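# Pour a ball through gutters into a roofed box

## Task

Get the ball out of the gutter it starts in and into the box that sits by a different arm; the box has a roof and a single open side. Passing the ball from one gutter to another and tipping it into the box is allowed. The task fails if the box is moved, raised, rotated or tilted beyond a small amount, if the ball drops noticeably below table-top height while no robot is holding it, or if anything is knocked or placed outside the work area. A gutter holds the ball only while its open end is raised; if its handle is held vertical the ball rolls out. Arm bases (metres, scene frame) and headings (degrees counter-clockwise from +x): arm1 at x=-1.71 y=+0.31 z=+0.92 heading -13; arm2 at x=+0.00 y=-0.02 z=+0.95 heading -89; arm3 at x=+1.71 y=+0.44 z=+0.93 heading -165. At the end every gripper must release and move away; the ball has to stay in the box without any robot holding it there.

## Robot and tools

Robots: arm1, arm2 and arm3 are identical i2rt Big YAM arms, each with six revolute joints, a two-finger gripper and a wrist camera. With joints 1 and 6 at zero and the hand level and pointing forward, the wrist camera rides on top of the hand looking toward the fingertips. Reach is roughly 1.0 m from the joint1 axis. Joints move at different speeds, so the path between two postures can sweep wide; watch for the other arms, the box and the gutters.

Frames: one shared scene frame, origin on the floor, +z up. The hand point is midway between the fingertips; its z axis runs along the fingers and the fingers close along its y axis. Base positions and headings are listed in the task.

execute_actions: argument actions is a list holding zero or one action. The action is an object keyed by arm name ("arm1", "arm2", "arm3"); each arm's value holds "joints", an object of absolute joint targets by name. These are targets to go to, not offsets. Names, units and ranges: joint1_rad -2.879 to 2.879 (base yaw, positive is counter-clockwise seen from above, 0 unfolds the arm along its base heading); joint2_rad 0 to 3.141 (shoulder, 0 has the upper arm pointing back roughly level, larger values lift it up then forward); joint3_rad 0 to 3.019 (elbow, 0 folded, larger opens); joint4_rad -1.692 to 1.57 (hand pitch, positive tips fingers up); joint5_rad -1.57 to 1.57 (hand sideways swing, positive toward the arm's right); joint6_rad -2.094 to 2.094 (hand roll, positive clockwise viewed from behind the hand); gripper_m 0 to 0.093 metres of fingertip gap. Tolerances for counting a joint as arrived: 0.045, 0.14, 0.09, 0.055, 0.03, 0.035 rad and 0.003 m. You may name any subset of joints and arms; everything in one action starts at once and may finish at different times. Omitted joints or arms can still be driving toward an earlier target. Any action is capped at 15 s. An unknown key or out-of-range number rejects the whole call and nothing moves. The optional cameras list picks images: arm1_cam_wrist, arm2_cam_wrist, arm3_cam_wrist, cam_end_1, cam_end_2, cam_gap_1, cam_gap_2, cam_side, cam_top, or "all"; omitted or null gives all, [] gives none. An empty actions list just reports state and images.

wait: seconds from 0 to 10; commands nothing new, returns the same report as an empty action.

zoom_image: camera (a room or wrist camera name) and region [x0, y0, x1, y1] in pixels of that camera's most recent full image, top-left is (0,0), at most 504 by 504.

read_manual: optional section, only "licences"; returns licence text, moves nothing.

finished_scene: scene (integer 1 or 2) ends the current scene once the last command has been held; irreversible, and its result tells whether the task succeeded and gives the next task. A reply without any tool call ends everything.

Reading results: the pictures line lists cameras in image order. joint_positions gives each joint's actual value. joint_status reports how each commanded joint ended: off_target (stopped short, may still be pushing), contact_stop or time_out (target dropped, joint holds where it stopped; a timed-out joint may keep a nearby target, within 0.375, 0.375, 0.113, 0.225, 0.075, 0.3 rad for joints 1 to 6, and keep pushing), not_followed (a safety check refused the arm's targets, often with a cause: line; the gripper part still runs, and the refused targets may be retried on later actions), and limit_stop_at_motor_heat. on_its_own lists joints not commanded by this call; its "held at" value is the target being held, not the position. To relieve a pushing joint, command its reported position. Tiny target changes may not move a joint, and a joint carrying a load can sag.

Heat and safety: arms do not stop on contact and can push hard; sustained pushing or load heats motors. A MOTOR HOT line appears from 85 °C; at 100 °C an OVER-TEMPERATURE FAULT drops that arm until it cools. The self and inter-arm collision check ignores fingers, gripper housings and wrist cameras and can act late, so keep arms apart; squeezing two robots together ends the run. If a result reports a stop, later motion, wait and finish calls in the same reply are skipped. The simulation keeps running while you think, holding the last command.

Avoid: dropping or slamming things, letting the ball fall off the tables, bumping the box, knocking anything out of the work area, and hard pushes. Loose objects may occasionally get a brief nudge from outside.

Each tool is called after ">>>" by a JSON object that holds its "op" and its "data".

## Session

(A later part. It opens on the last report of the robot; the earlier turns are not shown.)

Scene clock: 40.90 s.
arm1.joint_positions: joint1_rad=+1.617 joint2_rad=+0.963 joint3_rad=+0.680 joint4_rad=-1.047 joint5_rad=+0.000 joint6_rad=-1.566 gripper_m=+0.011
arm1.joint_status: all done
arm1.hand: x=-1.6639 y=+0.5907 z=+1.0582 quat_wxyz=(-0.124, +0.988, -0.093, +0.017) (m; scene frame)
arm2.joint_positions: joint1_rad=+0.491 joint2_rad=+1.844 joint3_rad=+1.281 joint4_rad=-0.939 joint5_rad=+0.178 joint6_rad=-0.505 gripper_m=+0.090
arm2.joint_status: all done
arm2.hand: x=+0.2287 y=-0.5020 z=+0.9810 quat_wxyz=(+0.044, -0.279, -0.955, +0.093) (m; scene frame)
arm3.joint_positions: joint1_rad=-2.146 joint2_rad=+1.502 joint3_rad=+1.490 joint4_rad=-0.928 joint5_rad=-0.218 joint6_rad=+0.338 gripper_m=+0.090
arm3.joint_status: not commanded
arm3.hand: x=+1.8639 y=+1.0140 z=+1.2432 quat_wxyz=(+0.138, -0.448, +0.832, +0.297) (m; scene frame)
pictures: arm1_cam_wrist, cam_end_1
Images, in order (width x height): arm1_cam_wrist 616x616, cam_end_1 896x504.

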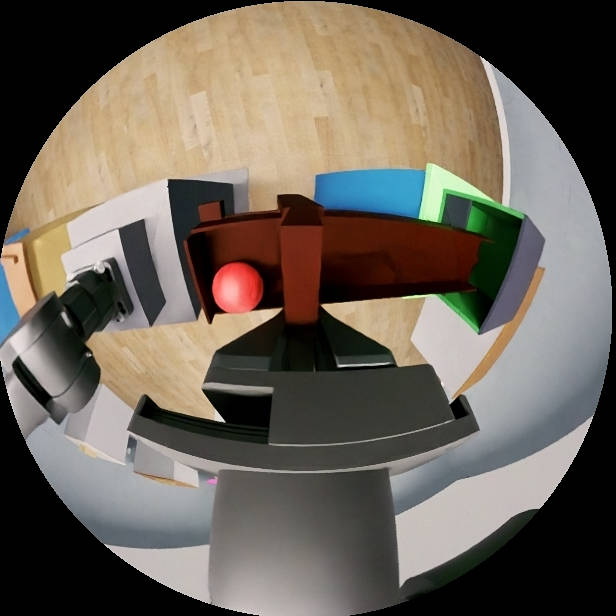

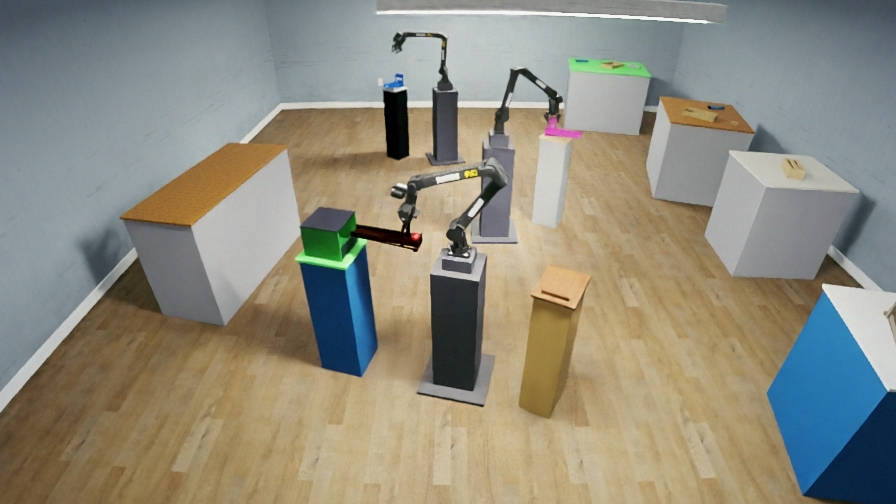

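>>> {"op": "execute_actions", "data": {"actions": [{"arm2":{"joints":{"joint2_rad":1.5,"joint3_rad":1.5}},"arm1":{"joints":{"joint2_rad":1.245,"joint3_rad":0.96}}}], "cameras": []}}

>>> {"op": "execute_actions", "data": {"actions": [{"arm1":{"joints":{"joint4_rad":-1.16}}}], "cameras": []}}

>>> {"op": "wait", "data": {"seconds": 2}}

Scene clock: 42.53 s.
arm1.joint_positions: joint1_rad=+1.617 joint2_rad=+1.254 joint3_rad=+0.915 joint4_rad=-1.039 joint5_rad=+0.000 joint6_rad=-1.566 gripper_m=+0.011
arm1.joint_status: all done
arm1.hand: x=-1.6478 y=+0.6782 z=+1.0677 quat_wxyz=(-0.101, +0.990, -0.093, +0.015) (m; scene frame)
arm2.joint_positions: joint1_rad=+0.491 joint2_rad=+1.509 joint3_rad=+1.479 joint4_rad=-0.934 joint5_rad=+0.178 joint6_rad=-0.505 gripper_m=+0.090
arm2.joint_status: all done
arm2.hand: x=+0.2602 y=-0.5502 z=+1.2521 quat_wxyz=(-0.145, -0.287, -0.906, +0.277) (m; scene frame)
arm3.joint_positions: joint1_rad=-2.146 joint2_rad=+1.502 joint3_rad=+1.490 joint4_rad=-0.928 joint5_rad=-0.218 joint6_rad=+0.338 gripper_m=+0.090
arm3.joint_status: not commanded
arm3.hand: x=+1.8639 y=+1.0140 z=+1.2432 quat_wxyz=(+0.138, -0.448, +0.832, +0.297) (m; scene frame)
pictures: none
No camera images: the call's "cameras" was empty. Leave "cameras" out to get every camera's image.

Scene clock: 43.33 s.
arm1.joint_positions: joint1_rad=+1.617 joint2_rad=+1.254 joint3_rad=+0.915 joint4_rad=-1.149 joint5_rad=+0.000 joint6_rad=-1.566 gripper_m=+0.011
arm1.joint_status: all done
arm1.hand: x=-1.6526 y=+0.6519 z=+1.0637 quat_wxyz=(-0.046, +0.994, -0.094, +0.010) (m; scene frame)
arm2.joint_positions: joint1_rad=+0.491 joint2_rad=+1.509 joint3_rad=+1.479 joint4_rad=-0.934 joint5_rad=+0.178 joint6_rad=-0.505 gripper_m=+0.090
arm2.joint_status: not commanded
arm2.hand: x=+0.2602 y=-0.5502 z=+1.2521 quat_wxyz=(-0.145, -0.287, -0.906, +0.277) (m; scene frame)
arm3.joint_positions: joint1_rad=-2.146 joint2_rad=+1.502 joint3_rad=+1.490 joint4_rad=-0.928 joint5_rad=-0.218 joint6_rad=+0.338 gripper_m=+0.090
arm3.joint_status: not commanded
arm3.hand: x=+1.8639 y=+1.0140 z=+1.2432 quat_wxyz=(+0.138, -0.448, +0.832, +0.297) (m; scene frame)
pictures: none
No camera images: the call's "cameras" was empty. Leave "cameras" out to get every camera's image.

Scene clock: 45.33 s.
arm1.joint_positions: joint1_rad=+1.617 joint2_rad=+1.254 joint3_rad=+0.915 joint4_rad=-1.150 joint5_rad=+0.000 joint6_rad=-1.566 gripper_m=+0.011
arm1.joint_status: all done
arm1.hand: x=-1.6527 y=+0.6516 z=+1.0637 quat_wxyz=(-0.046, +0.994, -0.094, +0.010) (m; scene frame)
arm2.joint_positions: joint1_rad=+0.491 joint2_rad=+1.509 joint3_rad=+1.479 joint4_rad=-0.934 joint5_rad=+0.178 joint6_rad=-0.505 gripper_m=+0.090
arm2.joint_status: not commanded
arm2.hand: x=+0.2602 y=-0.5502 z=+1.2521 quat_wxyz=(-0.145, -0.287, -0.906, +0.277) (m; scene frame)
arm3.joint_positions: joint1_rad=-2.146 joint2_rad=+1.502 joint3_rad=+1.490 joint4_rad=-0.928 joint5_rad=-0.218 joint6_rad=+0.338 gripper_m=+0.090
arm3.joint_status: not commanded
arm3.hand: x=+1.8639 y=+1.0140 z=+1.2432 quat_wxyz=(+0.138, -0.448, +0.832, +0.297) (m; scene frame)
wait: 2.00 s; at rest by 0.27 s
pictures: arm1_cam_wrist, arm2_cam_wrist, arm3_cam_wrist, cam_end_1, cam_end_2, cam_gap_1, cam_gap_2, cam_side, cam_top
Images, in order (width x height): arm1_cam_wrist 616x616, arm2_cam_wrist 616x616, arm3_cam_wrist 616x616, cam_end_1 896x504, cam_end_2 896x504, cam_gap_1 896x504, cam_gap_2 896x504, cam_side 896x504, cam_top 896x504.

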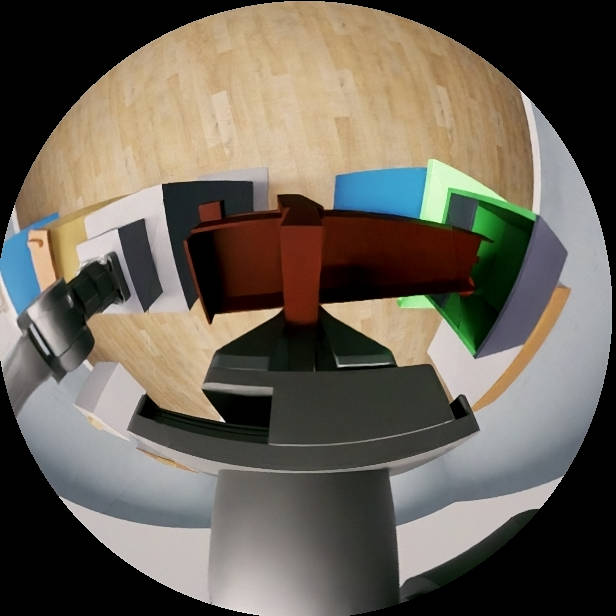

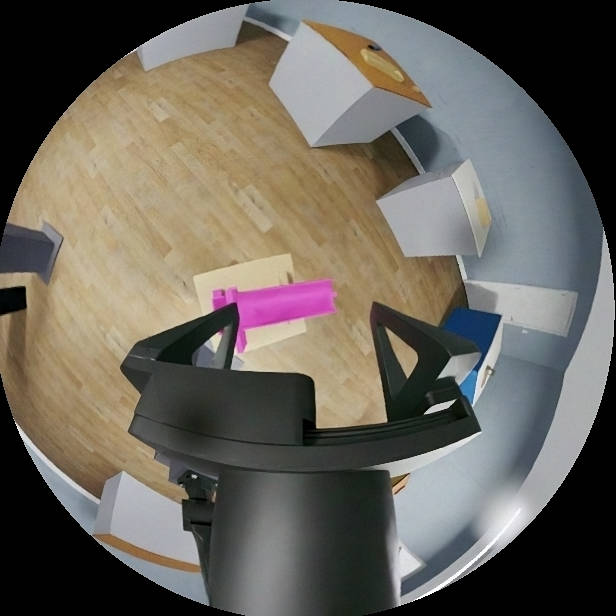

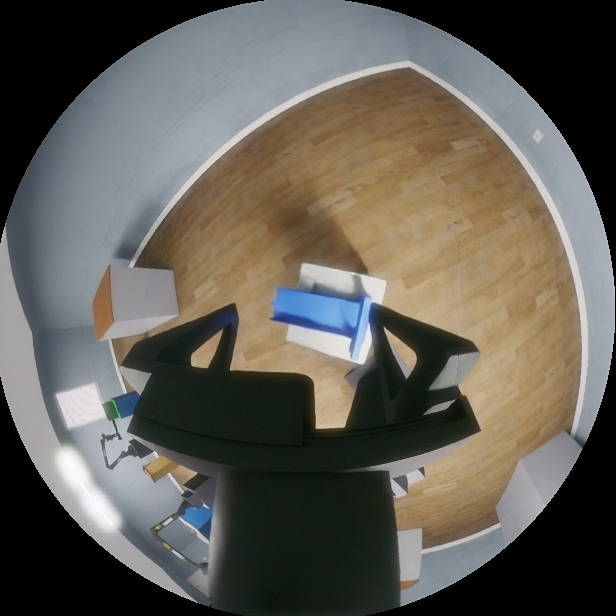

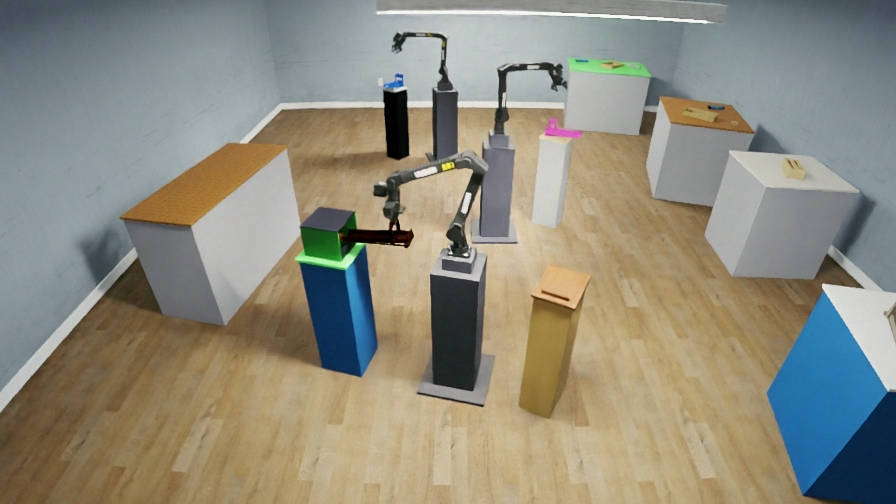

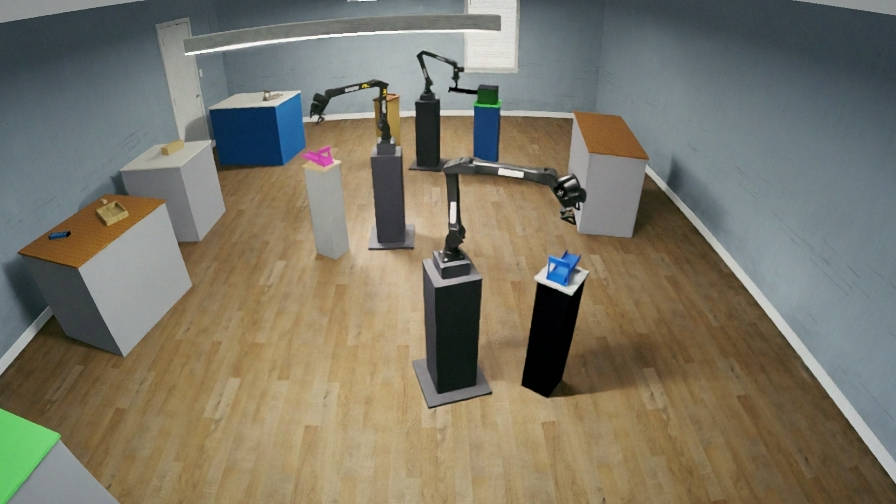

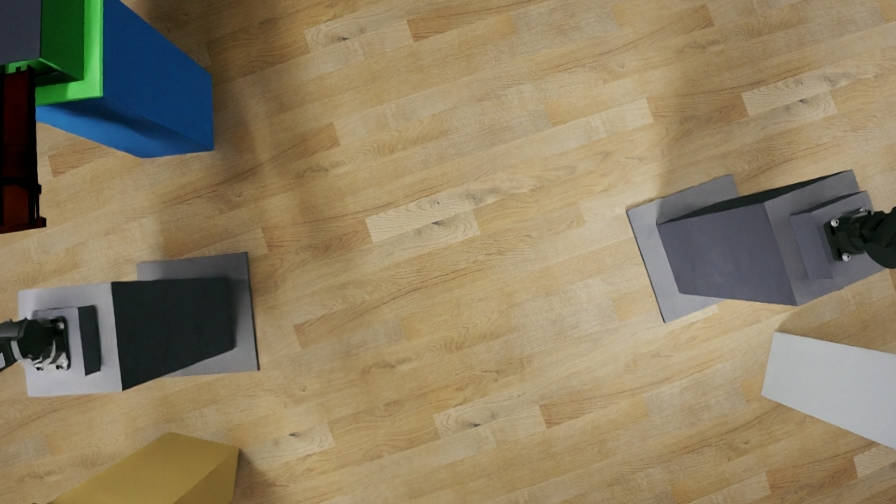

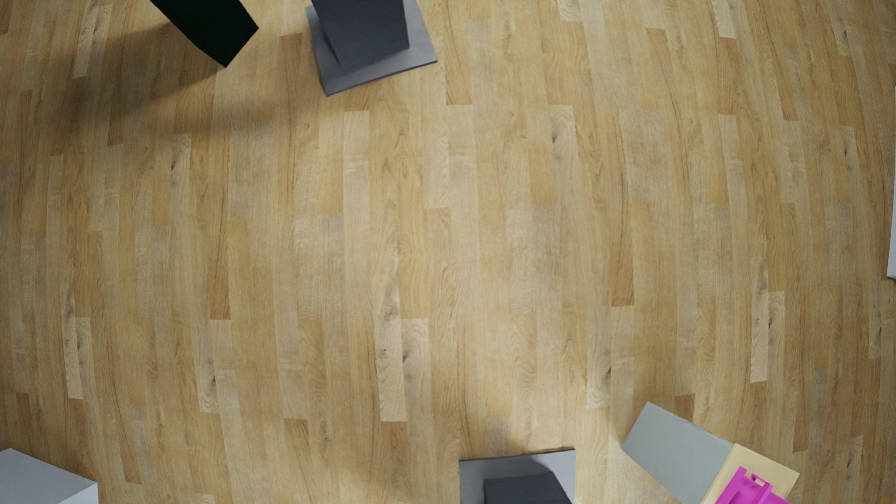

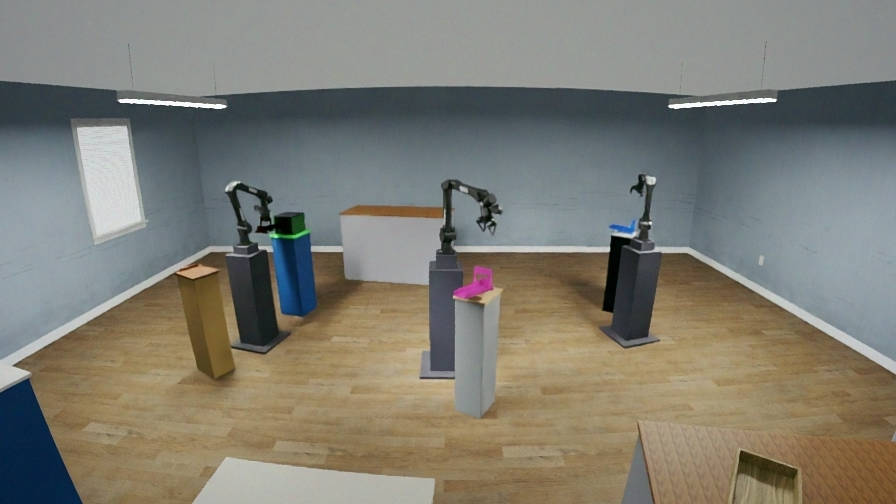

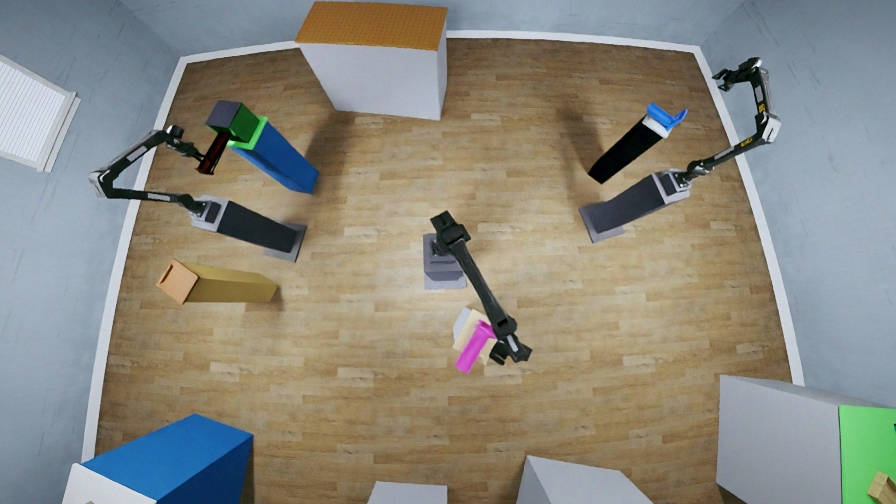

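>>> {"op": "execute_actions", "data": {"actions": [{"arm1":{"joints":{"joint2_rad":0.85,"joint3_rad":0.66}}}], "cameras": ["arm1_cam_wrist","cam_top"]}}

>>> {"op": "execute_actions", "data": {"actions": [{"arm1":{"joints":{"joint1_rad":-1.572,"joint2_rad":1.3,"joint3_rad":1.2,"joint4_rad":-1.4,"joint5_rad":0,"joint6_rad":0.343}}}], "cameras": []}}

>>> {"op": "execute_actions", "data": {"actions": [{"arm1":{"joints":{"joint2_rad":1.8,"joint3_rad":1.7}}}], "cameras": []}}

>>> {"op": "execute_actions", "data": {"actions": [{"arm1":{"joints":{"joint2_rad":1.85,"joint3_rad":1.42,"joint4_rad":-1.1}}}], "cameras": ["cam_top","cam_side"]}}

Scene clock: 46.70 s.
arm1.joint_positions: joint1_rad=+1.617 joint2_rad=+0.854 joint3_rad=+0.652 joint4_rad=-1.156 joint5_rad=+0.000 joint6_rad=-1.566 gripper_m=+0.011
arm1.joint_status: all done
arm1.hand: x=-1.6707 y=+0.5548 z=+1.0670 quat_wxyz=(-0.111, +0.989, -0.093, +0.016) (m; scene frame)
arm2.joint_positions: joint1_rad=+0.491 joint2_rad=+1.509 joint3_rad=+1.479 joint4_rad=-0.934 joint5_rad=+0.178 joint6_rad=-0.505 gripper_m=+0.090
arm2.joint_status: not commanded
arm2.hand: x=+0.2602 y=-0.5502 z=+1.2521 quat_wxyz=(-0.145, -0.287, -0.906, +0.277) (m; scene frame)
arm3.joint_positions: joint1_rad=-2.146 joint2_rad=+1.502 joint3_rad=+1.490 joint4_rad=-0.928 joint5_rad=-0.218 joint6_rad=+0.338 gripper_m=+0.090
arm3.joint_status: not commanded
arm3.hand: x=+1.8639 y=+1.0140 z=+1.2432 quat_wxyz=(+0.138, -0.448, +0.832, +0.297) (m; scene frame)
pictures: arm1_cam_wrist, cam_top
Images, in order (width x height): arm1_cam_wrist 616x616, cam_top 896x504.

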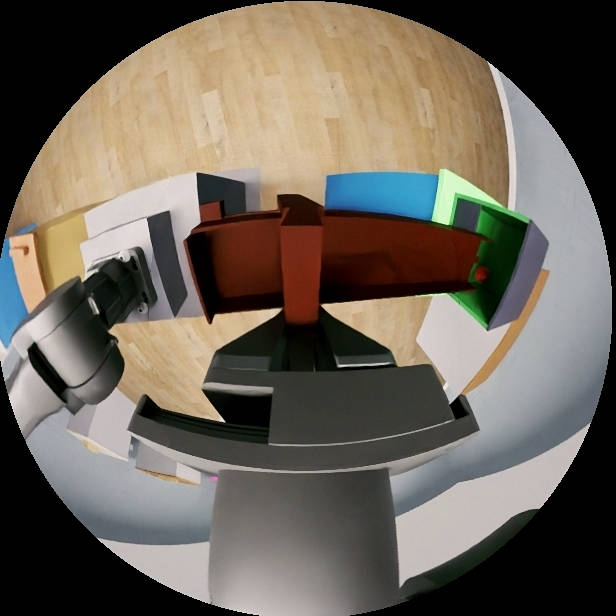

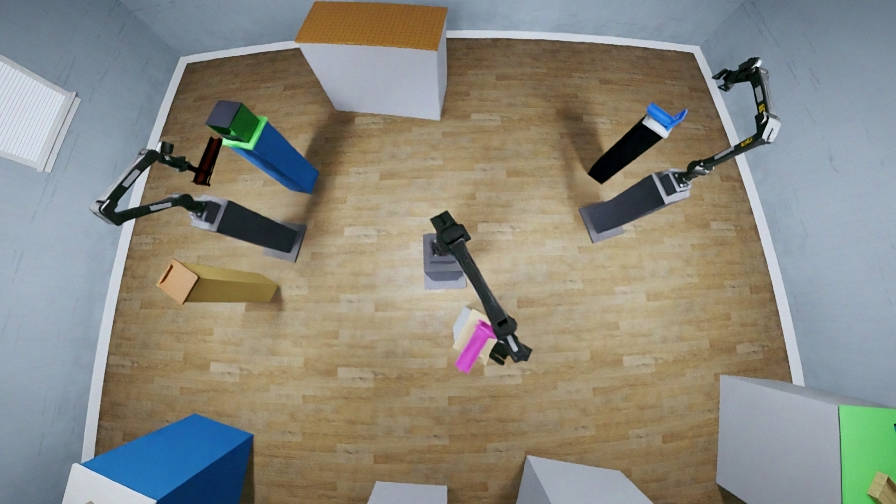

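Scene clock: 49.37 s.
arm1.joint_positions: joint1_rad=-1.568 joint2_rad=+1.310 joint3_rad=+1.159 joint4_rad=-1.385 joint5_rad=+0.000 joint6_rad=+0.337 gripper_m=+0.011
arm1.joint_status: all done
arm1.hand: x=-1.8029 y=-0.0577 z=+1.1268 quat_wxyz=(-0.012, -0.876, -0.482, +0.003) (m; scene frame)
arm2.joint_positions: joint1_rad=+0.491 joint2_rad=+1.509 joint3_rad=+1.479 joint4_rad=-0.934 joint5_rad=+0.178 joint6_rad=-0.505 gripper_m=+0.090
arm2.joint_status: not commanded
arm2.hand: x=+0.2602 y=-0.5502 z=+1.2521 quat_wxyz=(-0.145, -0.287, -0.906, +0.277) (m; scene frame)
arm3.joint_positions: joint1_rad=-2.146 joint2_rad=+1.502 joint3_rad=+1.490 joint4_rad=-0.928 joint5_rad=-0.218 joint6_rad=+0.338 gripper_m=+0.090
arm3.joint_status: not commanded
arm3.hand: x=+1.8639 y=+1.0140 z=+1.2432 quat_wxyz=(+0.138, -0.448, +0.832, +0.297) (m; scene frame)
pictures: none
No camera images: the call's "cameras" was empty. Leave "cameras" out to get every camera's image.

Scene clock: 50.80 s.
arm1.joint_positions: joint1_rad=-1.568 joint2_rad=+1.815 joint3_rad=+1.642 joint4_rad=-1.394 joint5_rad=-0.001 joint6_rad=+0.338 gripper_m=+0.011
arm1.joint_status: all done
arm1.hand: x=-1.8429 y=-0.2334 z=+1.0838 quat_wxyz=(-0.001, -0.876, -0.482, -0.007) (m; scene frame)
arm2.joint_positions: joint1_rad=+0.491 joint2_rad=+1.509 joint3_rad=+1.479 joint4_rad=-0.934 joint5_rad=+0.178 joint6_rad=-0.505 gripper_m=+0.090
arm2.joint_status: not commanded
arm2.hand: x=+0.2602 y=-0.5502 z=+1.2521 quat_wxyz=(-0.145, -0.287, -0.906, +0.277) (m; scene frame)
arm3.joint_positions: joint1_rad=-2.146 joint2_rad=+1.502 joint3_rad=+1.490 joint4_rad=-0.928 joint5_rad=-0.218 joint6_rad=+0.338 gripper_m=+0.090
arm3.joint_status: not commanded
arm3.hand: x=+1.8639 y=+1.0140 z=+1.2432 quat_wxyz=(+0.138, -0.448, +0.832, +0.297) (m; scene frame)
pictures: none
No camera images: the call's "cameras" was empty. Leave "cameras" out to get every camera's image.

Scene clock: 51.83 s.
arm1.joint_positions: joint1_rad=-1.566 joint2_rad=+1.829 joint3_rad=+1.434 joint4_rad=-1.144 joint5_rad=+0.022 joint6_rad=+0.350 gripper_m=+0.012
arm1.joint_status: all done
arm1.hand: x=-1.8414 y=-0.2205 z=+1.0005 quat_wxyz=(-0.004, -0.878, -0.478, +0.010) (m; scene frame)
arm2.joint_positions: joint1_rad=+0.491 joint2_rad=+1.509 joint3_rad=+1.479 joint4_rad=-0.934 joint5_rad=+0.178 joint6_rad=-0.505 gripper_m=+0.090
arm2.joint_status: not commanded
arm2.hand: x=+0.2602 y=-0.5502 z=+1.2521 quat_wxyz=(-0.145, -0.287, -0.906, +0.277) (m; scene frame)
arm3.joint_positions: joint1_rad=-2.146 joint2_rad=+1.502 joint3_rad=+1.490 joint4_rad=-0.928 joint5_rad=-0.218 joint6_rad=+0.338 gripper_m=+0.090
arm3.joint_status: not commanded
arm3.hand: x=+1.8639 y=+1.0140 z=+1.2432 quat_wxyz=(+0.138, -0.448, +0.832, +0.297) (m; scene frame)
pictures: cam_side, cam_top
Images, in order (width x height): cam_side 896x504, cam_top 896x504.

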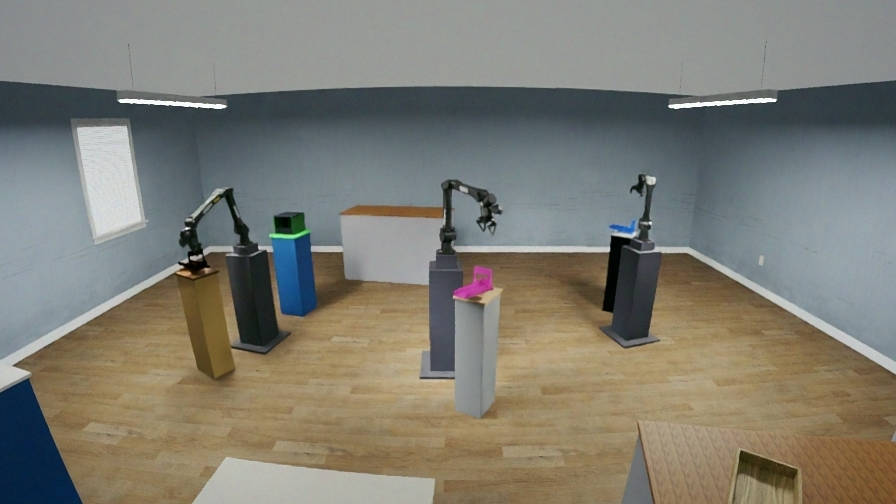

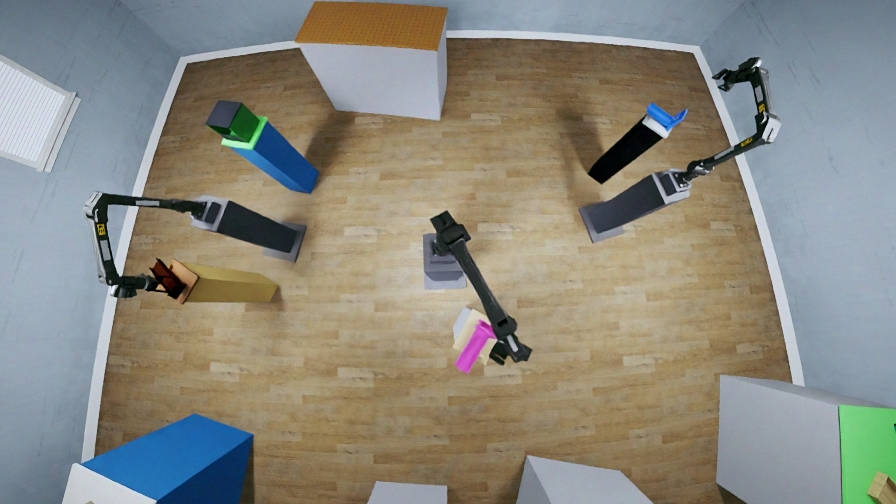

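>>> {"op": "execute_actions", "data": {"actions": [{"arm1":{"joints":{"gripper_m":0.09}}}], "cameras": []}}

>>> {"op": "execute_actions", "data": {"actions": [{"arm1":{"joints":{"joint2_rad":1.6,"joint3_rad":1.55}}}], "cameras": ["cam_side"]}}

>>> {"op": "finished_scene", "data": {"scene": 2}}

Scene clock: 52.60 s.
arm1.joint_positions: joint1_rad=-1.566 joint2_rad=+1.830 joint3_rad=+1.427 joint4_rad=-1.116 joint5_rad=+0.000 joint6_rad=+0.349 gripper_m=+0.090
arm1.joint_status: all done
arm1.hand: x=-1.8387 y=-0.2256 z=+0.9982 quat_wxyz=(-0.019, -0.878, -0.478, +0.009) (m; scene frame)
arm2.joint_positions: joint1_rad=+0.491 joint2_rad=+1.509 joint3_rad=+1.479 joint4_rad=-0.934 joint5_rad=+0.178 joint6_rad=-0.505 gripper_m=+0.090
arm2.joint_status: not commanded
arm2.hand: x=+0.2602 y=-0.5502 z=+1.2521 quat_wxyz=(-0.145, -0.287, -0.906, +0.277) (m; scene frame)
arm3.joint_positions: joint1_rad=-2.146 joint2_rad=+1.502 joint3_rad=+1.490 joint4_rad=-0.928 joint5_rad=-0.218 joint6_rad=+0.338 gripper_m=+0.090
arm3.joint_status: not commanded
arm3.hand: x=+1.8639 y=+1.0140 z=+1.2432 quat_wxyz=(+0.138, -0.448, +0.832, +0.297) (m; scene frame)
pictures: none
No camera images: the call's "cameras" was empty. Leave "cameras" out to get every camera's image.

Scene clock: 53.97 s.
arm1.joint_positions: joint1_rad=-1.566 joint2_rad=+1.587 joint3_rad=+1.536 joint4_rad=-1.113 joint5_rad=+0.000 joint6_rad=+0.349 gripper_m=+0.090
arm1.joint_status: all done
arm1.hand: x=-1.8469 y=-0.2522 z=+1.1764 quat_wxyz=(-0.151, -0.862, -0.468, +0.125) (m; scene frame)
arm2.joint_positions: joint1_rad=+0.491 joint2_rad=+1.509 joint3_rad=+1.479 joint4_rad=-0.934 joint5_rad=+0.178 joint6_rad=-0.505 gripper_m=+0.090
arm2.joint_status: not commanded
arm2.hand: x=+0.2602 y=-0.5502 z=+1.2521 quat_wxyz=(-0.145, -0.287, -0.906, +0.277) (m; scene frame)
arm3.joint_positions: joint1_rad=-2.146 joint2_rad=+1.502 joint3_rad=+1.490 joint4_rad=-0.928 joint5_rad=-0.218 joint6_rad=+0.338 gripper_m=+0.090
arm3.joint_status: not commanded
arm3.hand: x=+1.8639 y=+1.0140 z=+1.2432 quat_wxyz=(+0.138, -0.448, +0.832, +0.297) (m; scene frame)
pictures: cam_side
Images, in order (width x height): cam_side 896x504.

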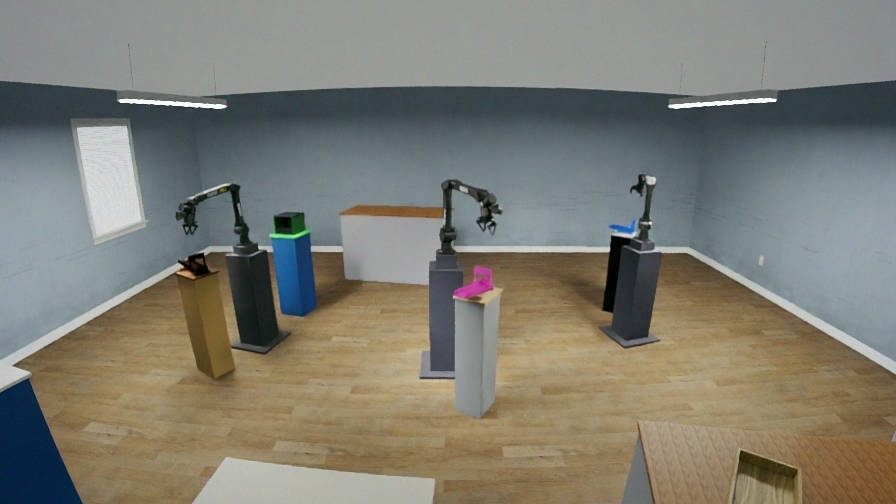

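The scene is finished: the task was done.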